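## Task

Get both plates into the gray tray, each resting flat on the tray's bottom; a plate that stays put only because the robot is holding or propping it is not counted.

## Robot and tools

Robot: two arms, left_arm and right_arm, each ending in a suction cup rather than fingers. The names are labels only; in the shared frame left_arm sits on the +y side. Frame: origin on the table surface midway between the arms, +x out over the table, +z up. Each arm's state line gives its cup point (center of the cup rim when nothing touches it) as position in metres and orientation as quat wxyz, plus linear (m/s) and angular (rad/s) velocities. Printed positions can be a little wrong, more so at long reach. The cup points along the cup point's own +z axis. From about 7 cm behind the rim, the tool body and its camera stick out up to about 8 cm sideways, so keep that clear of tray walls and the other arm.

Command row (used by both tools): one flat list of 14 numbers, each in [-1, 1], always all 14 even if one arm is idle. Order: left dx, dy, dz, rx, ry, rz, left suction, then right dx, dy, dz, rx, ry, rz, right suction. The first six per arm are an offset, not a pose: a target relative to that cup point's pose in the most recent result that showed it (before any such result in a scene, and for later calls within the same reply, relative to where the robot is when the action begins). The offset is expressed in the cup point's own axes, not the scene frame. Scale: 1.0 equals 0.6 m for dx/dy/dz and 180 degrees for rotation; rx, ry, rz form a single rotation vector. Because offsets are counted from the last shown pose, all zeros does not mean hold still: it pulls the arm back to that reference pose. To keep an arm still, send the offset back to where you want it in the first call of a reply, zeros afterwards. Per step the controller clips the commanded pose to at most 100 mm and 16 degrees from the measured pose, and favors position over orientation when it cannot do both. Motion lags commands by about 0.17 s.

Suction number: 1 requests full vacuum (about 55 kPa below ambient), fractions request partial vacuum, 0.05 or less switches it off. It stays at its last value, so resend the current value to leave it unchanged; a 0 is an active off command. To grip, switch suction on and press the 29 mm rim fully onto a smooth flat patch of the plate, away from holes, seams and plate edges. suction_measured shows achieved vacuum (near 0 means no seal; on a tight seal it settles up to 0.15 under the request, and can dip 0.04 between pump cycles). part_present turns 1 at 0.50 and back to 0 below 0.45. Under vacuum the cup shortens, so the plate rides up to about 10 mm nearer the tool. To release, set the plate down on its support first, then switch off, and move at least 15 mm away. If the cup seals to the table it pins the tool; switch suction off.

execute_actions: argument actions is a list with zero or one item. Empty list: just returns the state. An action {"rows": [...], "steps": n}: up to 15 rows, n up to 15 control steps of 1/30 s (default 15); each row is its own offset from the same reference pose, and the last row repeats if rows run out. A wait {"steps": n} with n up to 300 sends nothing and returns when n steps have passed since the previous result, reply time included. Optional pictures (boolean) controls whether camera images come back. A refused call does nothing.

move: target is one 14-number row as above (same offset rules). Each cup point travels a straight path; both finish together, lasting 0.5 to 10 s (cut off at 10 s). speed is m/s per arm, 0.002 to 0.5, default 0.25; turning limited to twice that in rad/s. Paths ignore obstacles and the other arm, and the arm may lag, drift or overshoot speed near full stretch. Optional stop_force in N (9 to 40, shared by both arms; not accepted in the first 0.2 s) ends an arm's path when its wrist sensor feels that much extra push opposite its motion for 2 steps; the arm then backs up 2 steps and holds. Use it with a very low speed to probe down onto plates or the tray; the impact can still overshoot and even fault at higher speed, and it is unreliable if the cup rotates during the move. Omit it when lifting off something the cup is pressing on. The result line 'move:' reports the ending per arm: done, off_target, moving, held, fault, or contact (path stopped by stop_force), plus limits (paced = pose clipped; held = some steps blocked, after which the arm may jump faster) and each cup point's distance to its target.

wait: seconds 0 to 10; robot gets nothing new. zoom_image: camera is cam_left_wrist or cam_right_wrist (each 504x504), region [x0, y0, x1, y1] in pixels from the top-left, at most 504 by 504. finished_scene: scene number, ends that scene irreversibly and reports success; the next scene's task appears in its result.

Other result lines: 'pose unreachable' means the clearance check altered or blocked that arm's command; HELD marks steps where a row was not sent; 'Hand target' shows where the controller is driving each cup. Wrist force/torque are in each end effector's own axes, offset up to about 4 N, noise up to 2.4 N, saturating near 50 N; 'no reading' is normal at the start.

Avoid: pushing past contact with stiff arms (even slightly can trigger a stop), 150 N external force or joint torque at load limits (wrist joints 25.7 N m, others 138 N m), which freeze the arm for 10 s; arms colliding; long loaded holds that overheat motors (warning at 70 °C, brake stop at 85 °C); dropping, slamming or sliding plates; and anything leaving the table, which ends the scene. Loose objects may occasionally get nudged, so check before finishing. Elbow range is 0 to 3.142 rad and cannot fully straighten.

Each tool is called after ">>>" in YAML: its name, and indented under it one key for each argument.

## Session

>>> move:
  target: [0,0,-0.3,0,0,0,0,0,0,-0.3,0,0,0,0]

Scene clock: 1.30 s of 7200.00 s.
left_arm: end_effector_position=(+0.3571, +0.3959, +0.4084) suction_measured=0.00 part_present=0 end_effector_quat_wxyz=(+0.001, -0.169, +0.986, -0.001) end_effector_velocity=(+0.000, -0.000, +0.002) end_effector_angular_velocity=(+0.000, +0.002, +0.000) | right_arm: end_effector_position=(+0.4783, -0.3159, +0.4073) suction_measured=0.00 part_present=0 end_effector_quat_wxyz=(+0.000, +0.168, +0.986, +0.001) end_effector_velocity=(+0.000, -0.000, +0.002) end_effector_angular_velocity=(+0.000, +0.002, -0.001)
Joint positions: left_arm=[-0.317 -1.76   1.606 -1.419 -1.571 -0.841] | right_arm=[-0.314 -1.758  1.606 -1.419 -1.569  0.208]
Joint velocities: left_arm=[ 0.     0.002 -0.007  0.006 -0.     0.   ] | right_arm=[-0.001  0.003 -0.007  0.006 -0.    -0.   ]
Motor temperatures (°C, as the motors report them): left_arm=[34 33 32 40 36 37] | right_arm=[31 33 34 44 39 41]
Wrist force (N, on the end effector, along its own x y z axes, offset not removed): left_arm=[3.4 0.2 1.7] | right_arm=[2.0 1.4 -1.0]
Wrist torque (N m, same axes, about the end effector's origin, offset not removed): left_arm=[-0.09 -0.33 0.07] | right_arm=[0.09 -0.30 -0.10]
Hand target (left_arm): +0.357, +0.396, +0.409; +0.001, -0.169, +0.986, -0.001
Hand target (right_arm): +0.478, -0.316, +0.407; +0.000, +0.168, +0.986, +0.001
Off the commanded pose (left_arm): 0.000 m, 0 deg.
Off the commanded pose (right_arm): 0.000 m, 0 deg.
move: done

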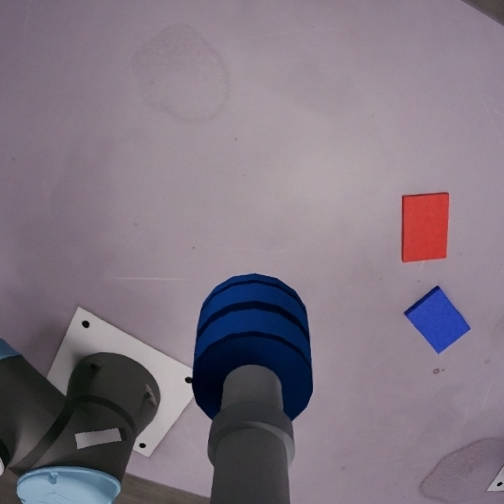

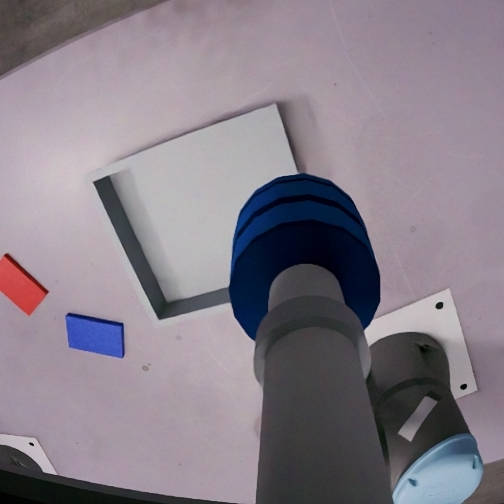

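>>> move:
  target: [0,0.12,0,0,0,0,0,0.57,0.44,0.4,0,0,0,0]

>>> move:
  target: [0,0,0,0,0,0,0,0,0,0.21,0,0,0,0]

Scene clock: 9.83 s of 7200.00 s.
left_arm: end_effector_position=(+0.3333, +0.4638, +0.4083) suction_measured=0.00 part_present=0 end_effector_quat_wxyz=(+0.001, -0.169, +0.986, -0.001) end_effector_velocity=(-0.000, +0.001, +0.000) end_effector_angular_velocity=(+0.000, -0.000, +0.001) | right_arm: end_effector_position=(+0.2426, +0.0470, +0.1672) suction_measured=0.00 part_present=0 end_effector_quat_wxyz=(-0.001, +0.168, +0.986, +0.000) end_effector_velocity=(+0.000, +0.001, -0.001) end_effector_angular_velocity=(+0.000, -0.001, -0.002)
Joint positions: left_arm=[-0.185 -1.837  1.664 -1.4   -1.571 -0.71 ] | right_arm=[ 0.705 -1.531  2.03  -2.071 -1.569  1.228]
Joint velocities: left_arm=[ 0.001 -0.     0.     0.     0.     0.   ] | right_arm=[ 0.001  0.004 -0.002 -0.002 -0.     0.003]
Motor temperatures (°C, as the motors report them): left_arm=[34 33 32 40 36 37] | right_arm=[31 33 34 44 39 41]
Wrist force (N, on the end effector, along its own x y z axes, offset not removed): left_arm=[-0.9 1.4 -0.1] | right_arm=[2.5 0.4 -0.4]
Wrist torque (N m, same axes, about the end effector's origin, offset not removed): left_arm=[-0.05 0.35 0.03] | right_arm=[-0.08 -0.42 -0.23]
Hand target (left_arm): +0.333, +0.464, +0.408; +0.001, -0.169, +0.986, -0.001
Hand target (right_arm): +0.243, +0.047, +0.167; -0.001, +0.168, +0.986, +0.000
Off the commanded pose (left_arm): 0.000 m, 0 deg.
Off the commanded pose (right_arm): 0.001 m, 0 deg.
After step 90, 2.93 s passed at rest.
move: done

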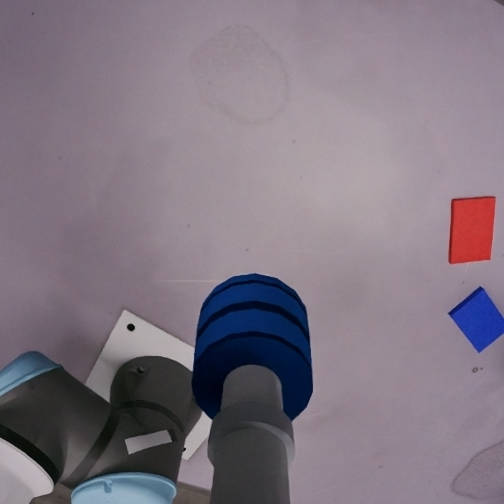

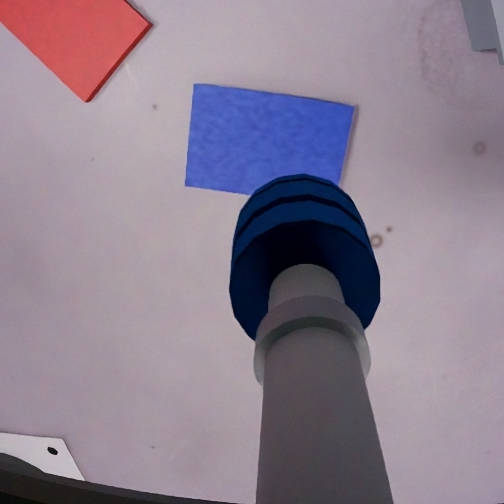

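Scene clock: 10.97 s of 7200.00 s.
left_arm: end_effector_position=(+0.3333, +0.4638, +0.4083) suction_measured=0.00 part_present=0 end_effector_quat_wxyz=(+0.001, -0.169, +0.986, -0.001) end_effector_velocity=(-0.000, -0.000, -0.000) end_effector_angular_velocity=(-0.001, +0.000, +0.000) | right_arm: end_effector_position=(+0.2426, +0.0469, +0.0412) suction_measured=0.00 part_present=0 end_effector_quat_wxyz=(-0.001, +0.168, +0.986, +0.000) end_effector_velocity=(+0.001, +0.000, -0.001) end_effector_angular_velocity=(+0.001, -0.001, -0.001)
Joint positions: left_arm=[-0.185 -1.837  1.664 -1.4   -1.571 -0.71 ] | right_arm=[ 0.705 -1.312  2.183 -2.442 -1.569  1.228]
Joint velocities: left_arm=[ 0.     0.    -0.     0.    -0.001 -0.   ] | right_arm=[-0.001  0.003  0.    -0.005  0.    -0.   ]
Motor temperatures (°C, as the motors report them): left_arm=[34 33 32 40 36 37] | right_arm=[31 33 34 44 39 41]
Wrist force (N, on the end effector, along its own x y z axes, offset not removed): left_arm=[0.3 0.4 0.1] | right_arm=[3.3 1.3 2.1]
Wrist torque (N m, same axes, about the end effector's origin, offset not removed): left_arm=[-0.19 -0.19 -0.01] | right_arm=[0.01 -0.50 -0.23]
Hand target (left_arm): +0.333, +0.464, +0.408; +0.001, -0.169, +0.986, -0.001
Hand target (right_arm): +0.243, +0.047, +0.041; -0.001, +0.168, +0.986, +0.000
Off the commanded pose (left_arm): 0.000 m, 0 deg.
Off the commanded pose (right_arm): 0.000 m, 0 deg.
move: done

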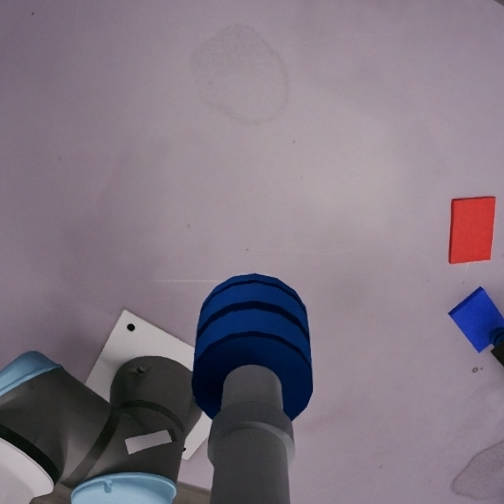

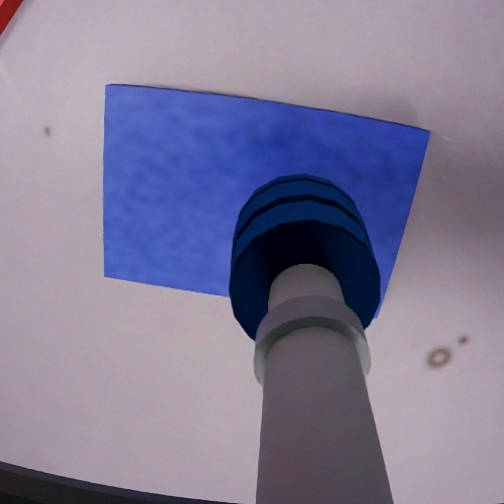

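>>> move:
  target: [0,0,0,0,0,0,0,0.005,0.017,0.03,0,0,0,0]
  speed: 0.1

>>> move:
  target: [0,0,0,0,0,0,0,0,0,0.036,0,0,0,1]
  speed: 0.007
  stop_force: 10

>>> move:
  target: [0,0,0,0,0,0,0,0,0,-0.2,0,0,0,1]
  speed: 0.15

>>> move:
  target: [0,0,0,0,0,0,0,-0.41,-0.41,0,0,0,0.33,1]

>>> move:
  target: [0,0,0,0,0,0,0,0,0,0.08,0,0,0,1]
  speed: 0.02
  stop_force: 10

Scene clock: 18.60 s of 7200.00 s.
left_arm: end_effector_position=(+0.3333, +0.4638, +0.4083) suction_measured=0.00 part_present=0 end_effector_quat_wxyz=(+0.001, -0.169, +0.986, -0.001) end_effector_velocity=(+0.000, -0.000, -0.000) end_effector_angular_velocity=(+0.000, +0.000, -0.001) | right_arm: end_effector_position=(+0.2431, +0.0574, +0.0234) suction_measured=0.00 part_present=0 end_effector_quat_wxyz=(-0.001, +0.168, +0.986, +0.000) end_effector_velocity=(-0.000, +0.001, -0.002) end_effector_angular_velocity=(-0.000, +0.000, +0.001)
Joint positions: left_arm=[-0.185 -1.837  1.664 -1.4   -1.571 -0.71 ] | right_arm=[ 0.718 -1.254  2.169 -2.486 -1.569  1.241]
Joint velocities: left_arm=[-0.001  0.     0.    -0.     0.     0.   ] | right_arm=[ 0.002  0.006 -0.002 -0.004  0.     0.   ]
Motor temperatures (°C, as the motors report them): left_arm=[34 33 32 40 36 37] | right_arm=[31 33 34 44 39 41]
Wrist force (N, on the end effector, along its own x y z axes, offset not removed): left_arm=[0.2 0.5 3.8] | right_arm=[2.3 1.3 0.2]
Wrist torque (N m, same axes, about the end effector's origin, offset not removed): left_arm=[0.05 -0.02 0.14] | right_arm=[0.13 -0.43 -0.18]
Hand target (left_arm): +0.333, +0.464, +0.408; +0.001, -0.169, +0.986, -0.001
Hand target (right_arm): +0.243, +0.057, +0.023; -0.001, +0.168, +0.986, +0.000
Off the commanded pose (left_arm): 0.000 m, 0 deg.
Off the commanded pose (right_arm): 0.000 m, 0 deg.
After step 90, 3.83 s passed at rest.
move: done

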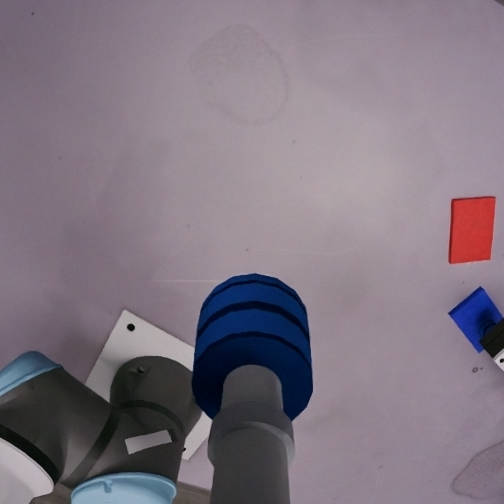

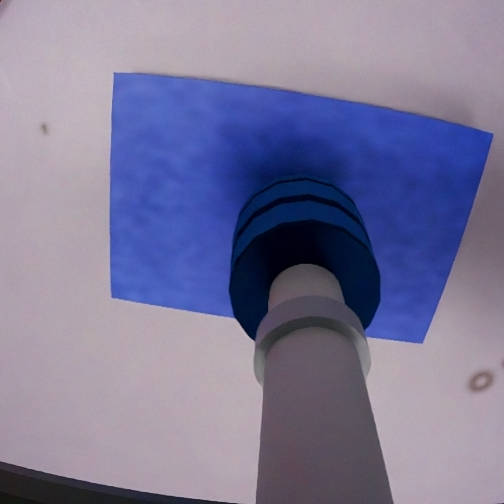

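Scene clock: 21.90 s of 7200.00 s.
left_arm: end_effector_position=(+0.3333, +0.4638, +0.4083) suction_measured=0.00 part_present=0 end_effector_quat_wxyz=(+0.001, -0.169, +0.986, -0.001) end_effector_velocity=(+0.000, -0.000, +0.000) end_effector_angular_velocity=(+0.000, -0.000, -0.001) | right_arm: end_effector_position=(+0.2431, +0.0573, +0.0018) suction_measured=0.98 part_present=1 end_effector_quat_wxyz=(-0.001, +0.168, +0.986, +0.000) end_effector_velocity=(+0.000, +0.000, -0.001) end_effector_angular_velocity=(+0.001, -0.001, -0.001)
Joint positions: left_arm=[-0.185 -1.837  1.664 -1.4   -1.571 -0.71 ] | right_arm=[ 0.718 -1.204  2.182 -2.549 -1.569  1.241]
Joint velocities: left_arm=[-0.001 -0.    -0.     0.     0.    -0.   ] | right_arm=[ 0.     0.002  0.001 -0.004 -0.     0.001]
Motor temperatures (°C, as the motors report them): left_arm=[34 33 32 40 36 37] | right_arm=[31 33 34 44 39 41]
Wrist force (N, on the end effector, along its own x y z axes, offset not removed): left_arm=[-3.8 2.7 2.1] | right_arm=[1.9 1.5 1.5]
Wrist torque (N m, same axes, about the end effector's origin, offset not removed): left_arm=[0.39 0.77 0.10] | right_arm=[0.10 -0.42 -0.15]
Hand target (left_arm): +0.333, +0.464, +0.408; +0.001, -0.169, +0.986, -0.001
Hand target (right_arm): +0.243, +0.057, +0.002; -0.001, +0.168, +0.986, +0.000
Off the commanded pose (left_arm): 0.000 m, 0 deg.
Off the commanded pose (right_arm): 0.000 m, 0 deg.
move: done

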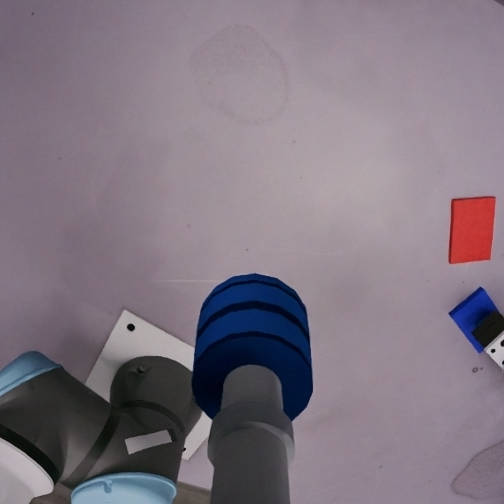

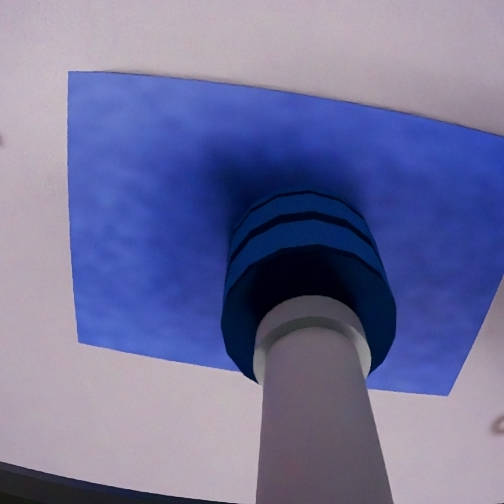

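Scene clock: 23.20 s of 7200.00 s.
left_arm: end_effector_position=(+0.3333, +0.4638, +0.4083) suction_measured=0.00 part_present=0 end_effector_quat_wxyz=(+0.001, -0.169, +0.986, -0.001) end_effector_velocity=(+0.000, +0.000, +0.000) end_effector_angular_velocity=(+0.001, -0.000, -0.000) | right_arm: end_effector_position=(+0.2431, +0.0574, +0.1218) suction_measured=1.00 part_present=1 end_effector_quat_wxyz=(-0.001, +0.168, +0.986, +0.000) end_effector_velocity=(-0.000, -0.000, +0.002) end_effector_angular_velocity=(-0.001, +0.001, +0.002)
Joint positions: left_arm=[-0.185 -1.837  1.664 -1.4   -1.571 -0.71 ] | right_arm=[ 0.718 -1.443  2.071 -2.198 -1.569  1.241]
Joint velocities: left_arm=[-0.    -0.    -0.    -0.     0.001  0.   ] | right_arm=[ 0.    -0.003 -0.002  0.006 -0.    -0.002]
Motor temperatures (°C, as the motors report them): left_arm=[34 33 32 40 36 37] | right_arm=[31 33 34 44 39 41]
Wrist force (N, on the end effector, along its own x y z axes, offset not removed): left_arm=[3.0 1.8 0.8] | right_arm=[1.2 -0.3 -0.9]
Wrist torque (N m, same axes, about the end effector's origin, offset not removed): left_arm=[0.17 -0.63 -0.05] | right_arm=[-0.15 -0.25 -0.07]
Hand target (left_arm): +0.333, +0.464, +0.408; +0.001, -0.169, +0.986, -0.001
Hand target (right_arm): +0.243, +0.057, +0.122; -0.001, +0.168, +0.986, +0.000
Off the commanded pose (left_arm): 0.000 m, 0 deg.
Off the commanded pose (right_arm): 0.000 m, 0 deg.
move: done

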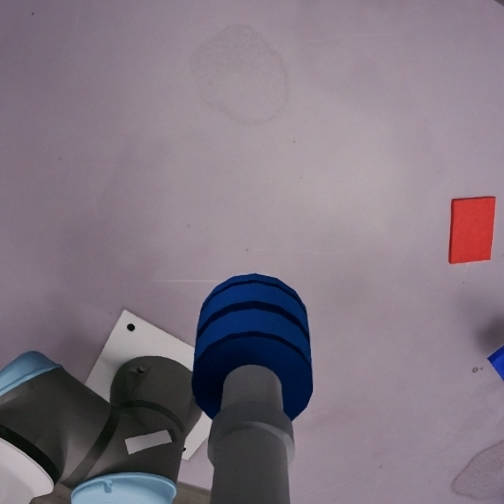

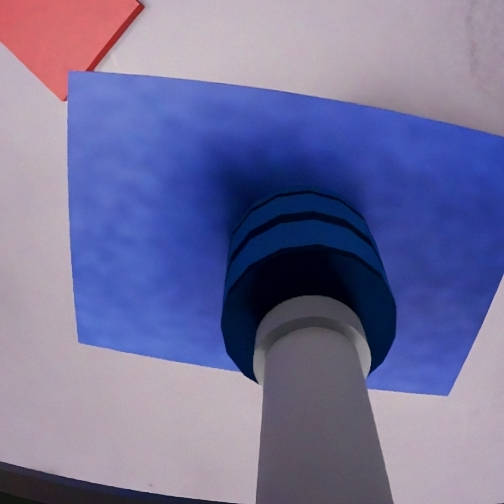

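Scene clock: 25.83 s of 7200.00 s.
left_arm: end_effector_position=(+0.3333, +0.4638, +0.4083) suction_measured=0.00 part_present=0 end_effector_quat_wxyz=(+0.001, -0.169, +0.986, -0.001) end_effector_velocity=(+0.000, +0.000, -0.000) end_effector_angular_velocity=(+0.000, +0.000, +0.000) | right_arm: end_effector_position=(+0.3940, -0.2565, +0.1220) suction_measured=0.99 part_present=1 end_effector_quat_wxyz=(-0.000, +0.635, +0.773, +0.001) end_effector_velocity=(+0.001, -0.002, -0.000) end_effector_angular_velocity=(+0.000, +0.001, -0.003)
Joint positions: left_arm=[-0.185 -1.837  1.664 -1.4   -1.571 -0.71 ] | right_arm=[-0.169 -1.761  2.374 -2.184 -1.569  1.39 ]
Joint velocities: left_arm=[ 0.  0.  0. -0.  0.  0.] | right_arm=[-0.006  0.002 -0.    -0.     0.    -0.002]
Motor temperatures (°C, as the motors report them): left_arm=[34 33 32 40 36 37] | right_arm=[31 33 34 44 39 41]
Wrist force (N, on the end effector, along its own x y z axes, offset not removed): left_arm=[-1.0 0.4 -0.7] | right_arm=[2.1 -0.6 0.8]
Wrist torque (N m, same axes, about the end effector's origin, offset not removed): left_arm=[-0.01 0.27 -0.01] | right_arm=[-0.12 -0.42 -0.22]
Hand target (left_arm): +0.333, +0.464, +0.408; +0.001, -0.169, +0.986, -0.001
Hand target (right_arm): +0.394, -0.257, +0.122; -0.000, +0.635, +0.773, +0.001
Off the commanded pose (left_arm): 0.000 m, 0 deg.
Off the commanded pose (right_arm): 0.001 m, 0 deg.
move: done

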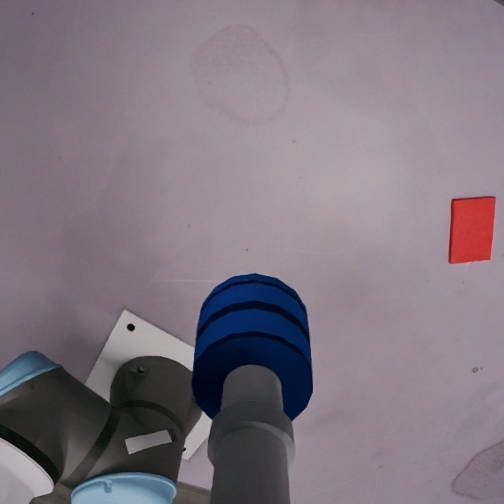

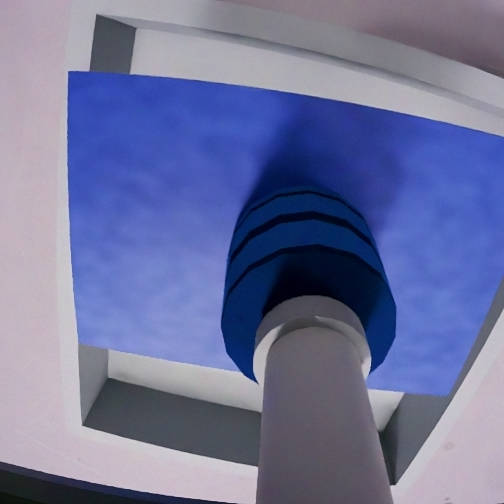

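Scene clock: 28.53 s of 7200.00 s.
left_arm: end_effector_position=(+0.3333, +0.4638, +0.4083) suction_measured=0.00 part_present=0 end_effector_quat_wxyz=(+0.001, -0.169, +0.986, -0.001) end_effector_velocity=(-0.000, +0.000, -0.000) end_effector_angular_velocity=(+0.000, +0.000, +0.000) | right_arm: end_effector_position=(+0.3940, -0.2565, +0.0741) suction_measured=0.96 part_present=1 end_effector_quat_wxyz=(-0.000, +0.635, +0.773, +0.001) end_effector_velocity=(+0.000, -0.000, -0.002) end_effector_angular_velocity=(-0.000, +0.001, -0.002)
Joint positions: left_arm=[-0.185 -1.837  1.664 -1.4   -1.571 -0.71 ] | right_arm=[-0.169 -1.652  2.446 -2.366 -1.569  1.39 ]
Joint velocities: left_arm=[ 0. -0.  0.  0.  0.  0.] | right_arm=[-0.001  0.006  0.002 -0.007 -0.     0.001]
Motor temperatures (°C, as the motors report them): left_arm=[34 33 32 40 36 37] | right_arm=[31 33 34 44 39 41]
Wrist force (N, on the end effector, along its own x y z axes, offset not removed): left_arm=[0.2 2.4 -1.1] | right_arm=[2.4 1.1 -0.6]
Wrist torque (N m, same axes, about the end effector's origin, offset not removed): left_arm=[0.10 0.11 0.17] | right_arm=[0.11 -0.48 -0.21]
Hand target (left_arm): +0.333, +0.464, +0.408; +0.001, -0.169, +0.986, -0.001
Hand target (right_arm): +0.394, -0.256, +0.074; -0.000, +0.635, +0.773, +0.001
Off the commanded pose (left_arm): 0.000 m, 0 deg.
Off the commanded pose (right_arm): 0.000 m, 0 deg.
move: done

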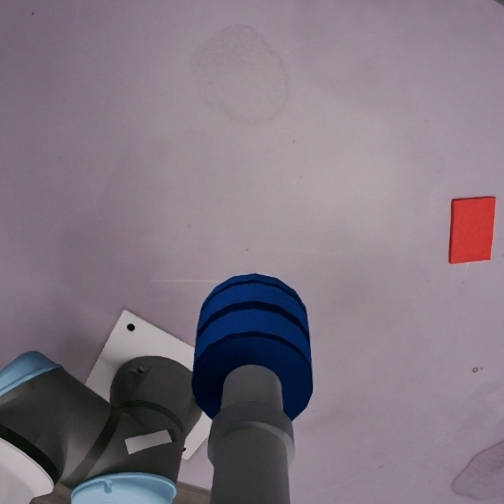

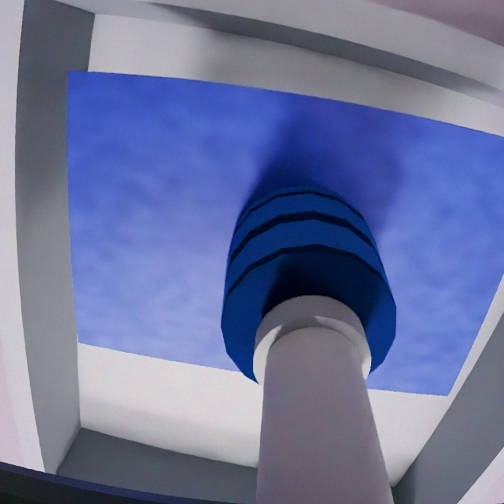

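>>> move:
  target: [0,0,0,0,0,0,0,-0.015,0,0.085,0,0,0,1]
  speed: 0.02
  stop_force: 10

>>> move:
  target: [0,0,0,0,0,0,0,0,0,0.045,0,0,0,1]
  speed: 0.005
  stop_force: 10

Scene clock: 36.43 s of 7200.00 s.
left_arm: end_effector_position=(+0.3333, +0.4638, +0.4083) suction_measured=0.00 part_present=0 end_effector_quat_wxyz=(+0.001, -0.169, +0.986, -0.001) end_effector_velocity=(-0.000, +0.000, -0.000) end_effector_angular_velocity=(+0.000, +0.000, +0.001) | right_arm: end_effector_position=(+0.3957, -0.2653, +0.0232) suction_measured=0.99 part_present=1 end_effector_quat_wxyz=(-0.000, +0.635, +0.773, +0.001) end_effector_velocity=(-0.000, -0.000, -0.002) end_effector_angular_velocity=(-0.000, +0.001, -0.000)
Joint positions: left_arm=[-0.185 -1.837  1.664 -1.4   -1.571 -0.71 ] | right_arm=[-0.195 -1.503  2.509 -2.577 -1.569  1.364]
Joint velocities: left_arm=[ 0.001  0.     0.     0.    -0.    -0.   ] | right_arm=[-0.     0.007  0.002 -0.008 -0.     0.   ]
Motor temperatures (°C, as the motors report them): left_arm=[34 33 32 40 36 37] | right_arm=[31 33 34 44 39 41]
Wrist force (N, on the end effector, along its own x y z axes, offset not removed): left_arm=[-1.1 -3.0 -2.7] | right_arm=[1.8 1.3 -0.6]
Wrist torque (N m, same axes, about the end effector's origin, offset not removed): left_arm=[-0.68 0.24 0.22] | right_arm=[0.10 -0.41 -0.23]
Hand target (left_arm): +0.333, +0.464, +0.408; +0.001, -0.169, +0.986, -0.001
Hand target (right_arm): +0.396, -0.265, +0.023; -0.000, +0.635, +0.773, +0.001
Off the commanded pose (left_arm): 0.000 m, 0 deg.
Off the commanded pose (right_arm): 0.000 m, 0 deg.
move: done

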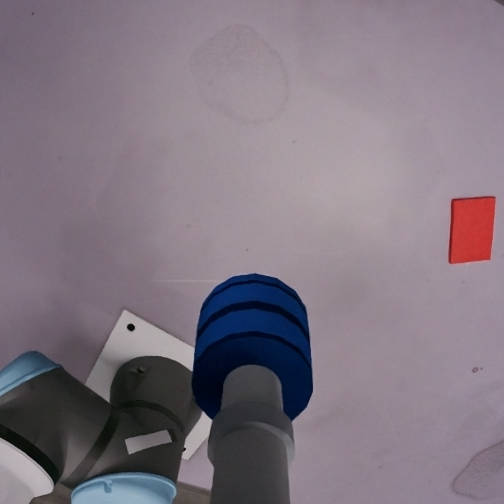

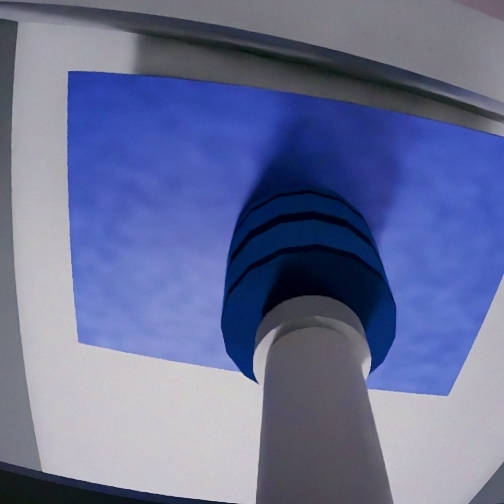

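Scene clock: 40.83 s of 7200.00 s.
left_arm: end_effector_position=(+0.3333, +0.4638, +0.4083) suction_measured=0.00 part_present=0 end_effector_quat_wxyz=(+0.001, -0.169, +0.986, -0.001) end_effector_velocity=(+0.000, +0.001, -0.000) end_effector_angular_velocity=(+0.000, +0.000, +0.002) | right_arm: end_effector_position=(+0.3956, -0.2653, +0.0031) suction_measured=1.00 part_present=1 end_effector_quat_wxyz=(-0.000, +0.635, +0.773, +0.001) end_effector_velocity=(-0.000, +0.000, +0.002) end_effector_angular_velocity=(-0.000, +0.001, +0.002)
Joint positions: left_arm=[-0.185 -1.837  1.664 -1.4   -1.571 -0.71 ] | right_arm=[-0.195 -1.433  2.526 -2.664 -1.569  1.364]
Joint velocities: left_arm=[ 0.002 -0.     0.    -0.     0.     0.   ] | right_arm=[ 0.    -0.006 -0.002  0.009 -0.    -0.001]
Motor temperatures (°C, as the motors report them): left_arm=[34 33 32 40 36 37] | right_arm=[31 33 34 44 39 41]
Wrist force (N, on the end effector, along its own x y z axes, offset not removed): left_arm=[2.2 1.0 4.7] | right_arm=[2.4 -4.2 -26.9]
Wrist torque (N m, same axes, about the end effector's origin, offset not removed): left_arm=[-0.02 -0.16 -0.01] | right_arm=[-0.14 -0.46 -0.09]
Hand target (left_arm): +0.333, +0.464, +0.408; +0.001, -0.169, +0.986, -0.001
Hand target (right_arm): +0.396, -0.265, +0.003; -0.000, +0.635, +0.773, +0.001
Off the commanded pose (left_arm): 0.000 m, 0 deg.
Off the commanded pose (right_arm): 0.007 m, 0 deg.
move: contact (right_arm)

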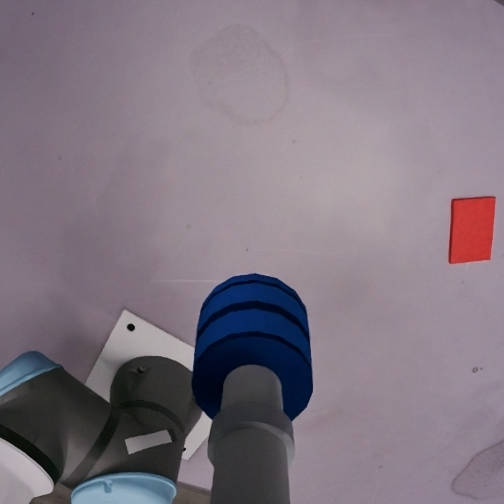

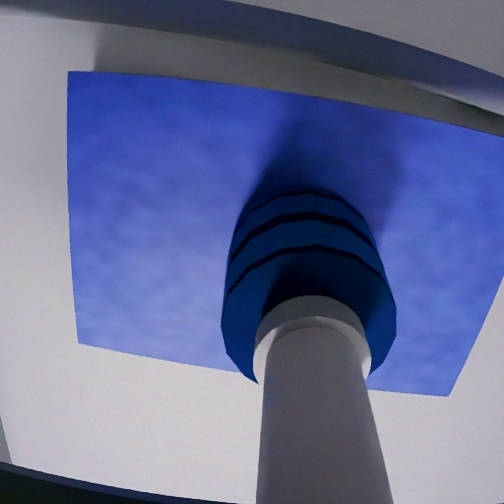

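>>> move:
  target: [0,0,0,0,0,0,0,0,0,-0.005,0,0,0,0]
  speed: 0.004

>>> move:
  target: [0,0,0,0,0,0,0,0,0,-0.25,0,0,-0.33,0]

>>> move:
  target: [0,0,0,0,0,0,0,0.273,0.623,0,0,0,0,0]

>>> move:
  target: [0,0,0,0,0,0,0,0,0,0.19,0,0,0,0]

Scene clock: 49.13 s of 7200.00 s.
left_arm: end_effector_position=(+0.3333, +0.4638, +0.4083) suction_measured=0.00 part_present=0 end_effector_quat_wxyz=(+0.001, -0.169, +0.986, -0.001) end_effector_velocity=(+0.000, -0.000, +0.000) end_effector_angular_velocity=(+0.001, -0.000, -0.001) | right_arm: end_effector_position=(+0.3956, -0.2653, +0.0060) suction_measured=0.00 part_present=0 end_effector_quat_wxyz=(-0.000, +0.635, +0.773, +0.001) end_effector_velocity=(+0.000, +0.000, +0.001) end_effector_angular_velocity=(+0.000, -0.000, +0.003)
Joint positions: left_arm=[-0.185 -1.837  1.664 -1.4   -1.571 -0.71 ] | right_arm=[-0.195 -1.444  2.524 -2.651 -1.569  1.364]
Joint velocities: left_arm=[-0.    -0.    -0.     0.     0.001  0.   ] | right_arm=[ 0.001 -0.003 -0.001  0.003  0.    -0.001]
Motor temperatures (°C, as the motors report them): left_arm=[34 33 32 40 36 37] | right_arm=[31 33 34 44 39 41]
Wrist force (N, on the end effector, along its own x y z axes, offset not removed): left_arm=[-2.5 2.4 1.8] | right_arm=[-0.2 0.3 -8.2]
Wrist torque (N m, same axes, about the end effector's origin, offset not removed): left_arm=[-0.01 0.52 0.05] | right_arm=[-0.09 -0.15 -0.13]
Hand target (left_arm): +0.333, +0.464, +0.408; +0.001, -0.169, +0.986, -0.001
Hand target (right_arm): +0.396, -0.265, +0.006; -0.000, +0.635, +0.773, +0.001
Off the commanded pose (left_arm): 0.000 m, 0 deg.
Off the commanded pose (right_arm): 0.000 m, 0 deg.
move: done

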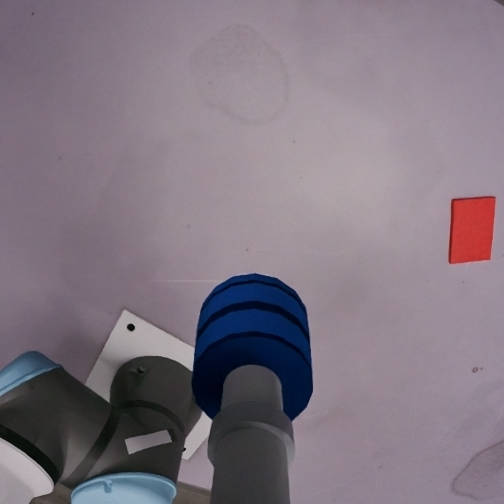

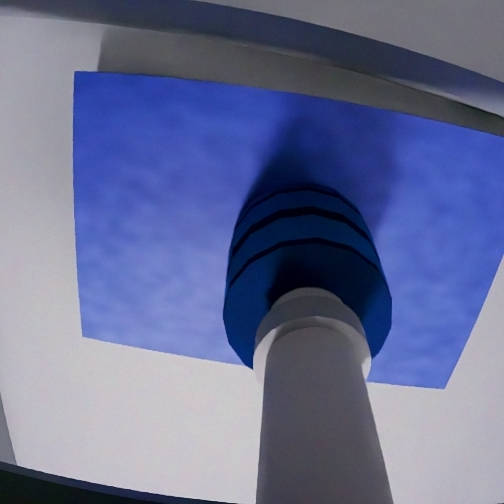

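Scene clock: 51.70 s of 7200.00 s.
left_arm: end_effector_position=(+0.3333, +0.4638, +0.4083) suction_measured=0.00 part_present=0 end_effector_quat_wxyz=(+0.001, -0.169, +0.986, -0.001) end_effector_velocity=(+0.000, +0.000, -0.000) end_effector_angular_velocity=(+0.001, -0.000, -0.000) | right_arm: end_effector_position=(+0.3957, -0.2653, +0.1561) suction_measured=0.00 part_present=0 end_effector_quat_wxyz=(-0.000, +0.169, +0.986, +0.001) end_effector_velocity=(+0.000, -0.000, +0.002) end_effector_angular_velocity=(+0.001, +0.001, +0.012)
Joint positions: left_arm=[-0.185 -1.837  1.664 -1.4   -1.571 -0.71 ] | right_arm=[-0.195 -1.825  2.318 -2.064 -1.569  0.328]
Joint velocities: left_arm=[-0.    -0.     0.     0.     0.001  0.   ] | right_arm=[-0.001 -0.002 -0.003  0.006  0.001 -0.013]
Motor temperatures (°C, as the motors report them): left_arm=[34 33 32 40 36 37] | right_arm=[31 33 34 44 39 41]
Wrist force (N, on the end effector, along its own x y z axes, offset not removed): left_arm=[0.4 3.1 1.1] | right_arm=[2.4 0.4 -0.8]
Wrist torque (N m, same axes, about the end effector's origin, offset not removed): left_arm=[0.25 0.29 0.07] | right_arm=[-0.05 -0.47 -0.07]
Hand target (left_arm): +0.333, +0.464, +0.408; +0.001, -0.169, +0.986, -0.001
Hand target (right_arm): +0.396, -0.265, +0.156; -0.000, +0.168, +0.986, +0.001
Off the commanded pose (left_arm): 0.000 m, 0 deg.
Off the commanded pose (right_arm): 0.000 m, 0 deg.
move: done

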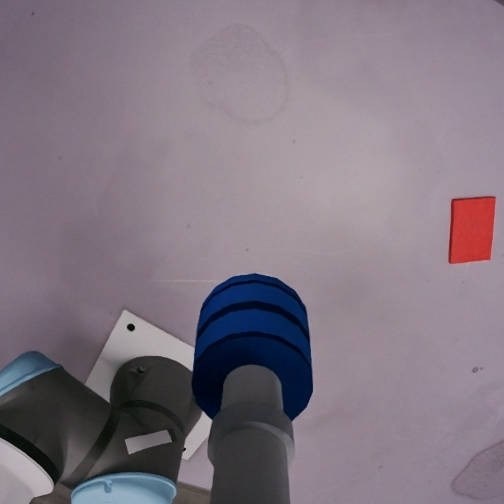

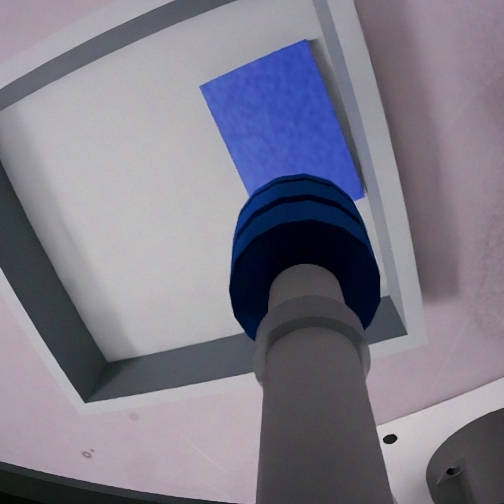

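Scene clock: 53.93 s of 7200.00 s.
left_arm: end_effector_position=(+0.3333, +0.4638, +0.4083) suction_measured=0.00 part_present=0 end_effector_quat_wxyz=(+0.001, -0.169, +0.986, -0.001) end_effector_velocity=(+0.000, +0.001, +0.000) end_effector_angular_velocity=(+0.000, -0.000, +0.002) | right_arm: end_effector_position=(+0.3649, +0.1419, +0.1556) suction_measured=0.00 part_present=0 end_effector_quat_wxyz=(-0.001, +0.169, +0.986, +0.000) end_effector_velocity=(+0.000, +0.002, +0.001) end_effector_angular_velocity=(+0.000, -0.001, -0.001)
Joint positions: left_arm=[-0.185 -1.837  1.664 -1.4   -1.571 -0.71 ] | right_arm=[ 0.647 -1.203  1.656 -2.023 -1.569  1.17 ]
Joint velocities: left_arm=[ 0.002 -0.    -0.    -0.     0.     0.   ] | right_arm=[ 0.002  0.002 -0.005  0.002 -0.     0.003]
Motor temperatures (°C, as the motors report them): left_arm=[34 33 32 40 36 37] | right_arm=[31 33 34 44 39 41]
Wrist force (N, on the end effector, along its own x y z axes, offset not removed): left_arm=[0.2 1.4 4.5] | right_arm=[1.9 -0.4 -0.3]
Wrist torque (N m, same axes, about the end effector's origin, offset not removed): left_arm=[0.24 0.04 0.20] | right_arm=[-0.22 -0.42 -0.24]
Hand target (left_arm): +0.333, +0.464, +0.408; +0.001, -0.169, +0.986, -0.001
Hand target (right_arm): +0.365, +0.142, +0.156; -0.001, +0.169, +0.986, +0.000
Off the commanded pose (left_arm): 0.000 m, 0 deg.
Off the commanded pose (right_arm): 0.001 m, 0 deg.
move: done

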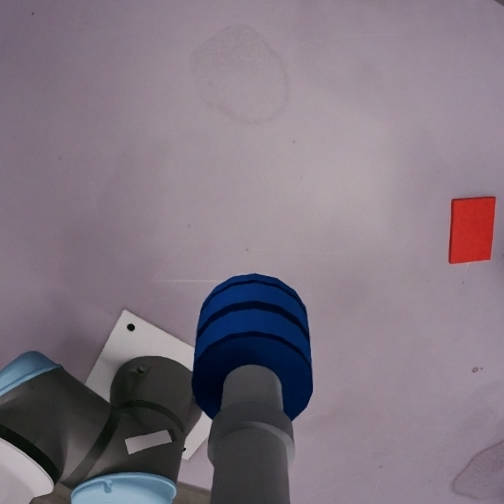

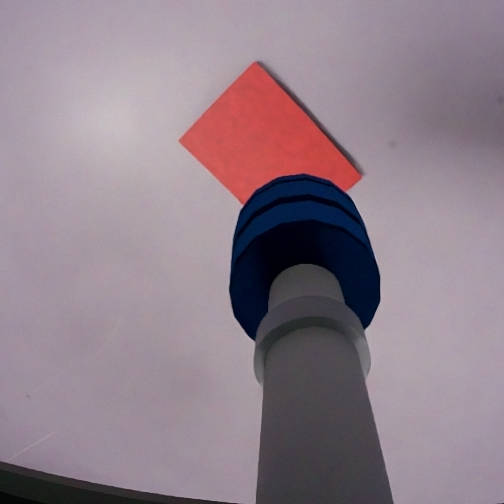

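Scene clock: 54.97 s of 7200.00 s.
left_arm: end_effector_position=(+0.3333, +0.4638, +0.4083) suction_measured=0.00 part_present=0 end_effector_quat_wxyz=(+0.001, -0.169, +0.986, -0.001) end_effector_velocity=(-0.000, -0.000, -0.000) end_effector_angular_velocity=(+0.000, +0.000, -0.001) | right_arm: end_effector_position=(+0.3649, +0.1418, +0.0417) suction_measured=0.00 part_present=0 end_effector_quat_wxyz=(-0.001, +0.169, +0.986, +0.000) end_effector_velocity=(+0.000, +0.001, -0.001) end_effector_angular_velocity=(+0.002, -0.001, +0.000)
Joint positions: left_arm=[-0.185 -1.837  1.664 -1.4   -1.571 -0.71 ] | right_arm=[ 0.647 -1.054  1.772 -2.289 -1.569  1.17 ]
Joint velocities: left_arm=[-0.001 -0.     0.    -0.     0.     0.   ] | right_arm=[-0.     0.002  0.    -0.005  0.    -0.   ]
Motor temperatures (°C, as the motors report them): left_arm=[34 33 32 40 36 37] | right_arm=[31 33 34 44 39 41]
Wrist force (N, on the end effector, along its own x y z axes, offset not removed): left_arm=[0.6 -0.2 3.9] | right_arm=[3.0 0.3 1.0]
Wrist torque (N m, same axes, about the end effector's origin, offset not removed): left_arm=[-0.18 0.02 0.09] | right_arm=[-0.03 -0.56 -0.20]
Hand target (left_arm): +0.333, +0.464, +0.408; +0.001, -0.169, +0.986, -0.001
Hand target (right_arm): +0.365, +0.142, +0.042; -0.001, +0.169, +0.986, +0.000
Off the commanded pose (left_arm): 0.000 m, 0 deg.
Off the commanded pose (right_arm): 0.000 m, 0 deg.
move: done

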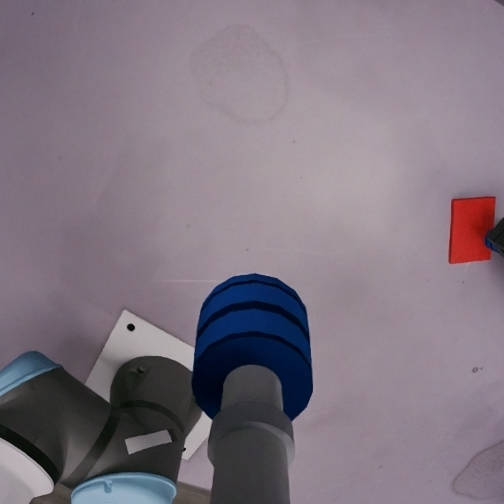

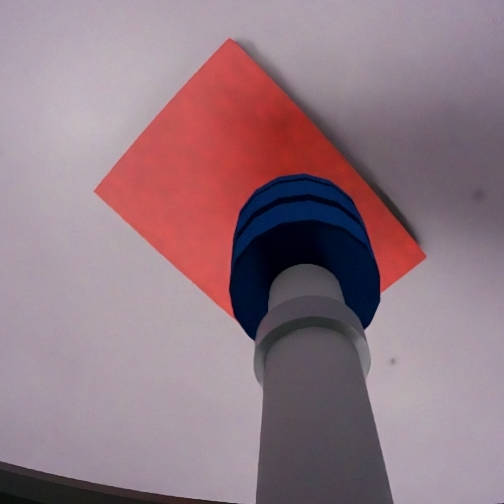

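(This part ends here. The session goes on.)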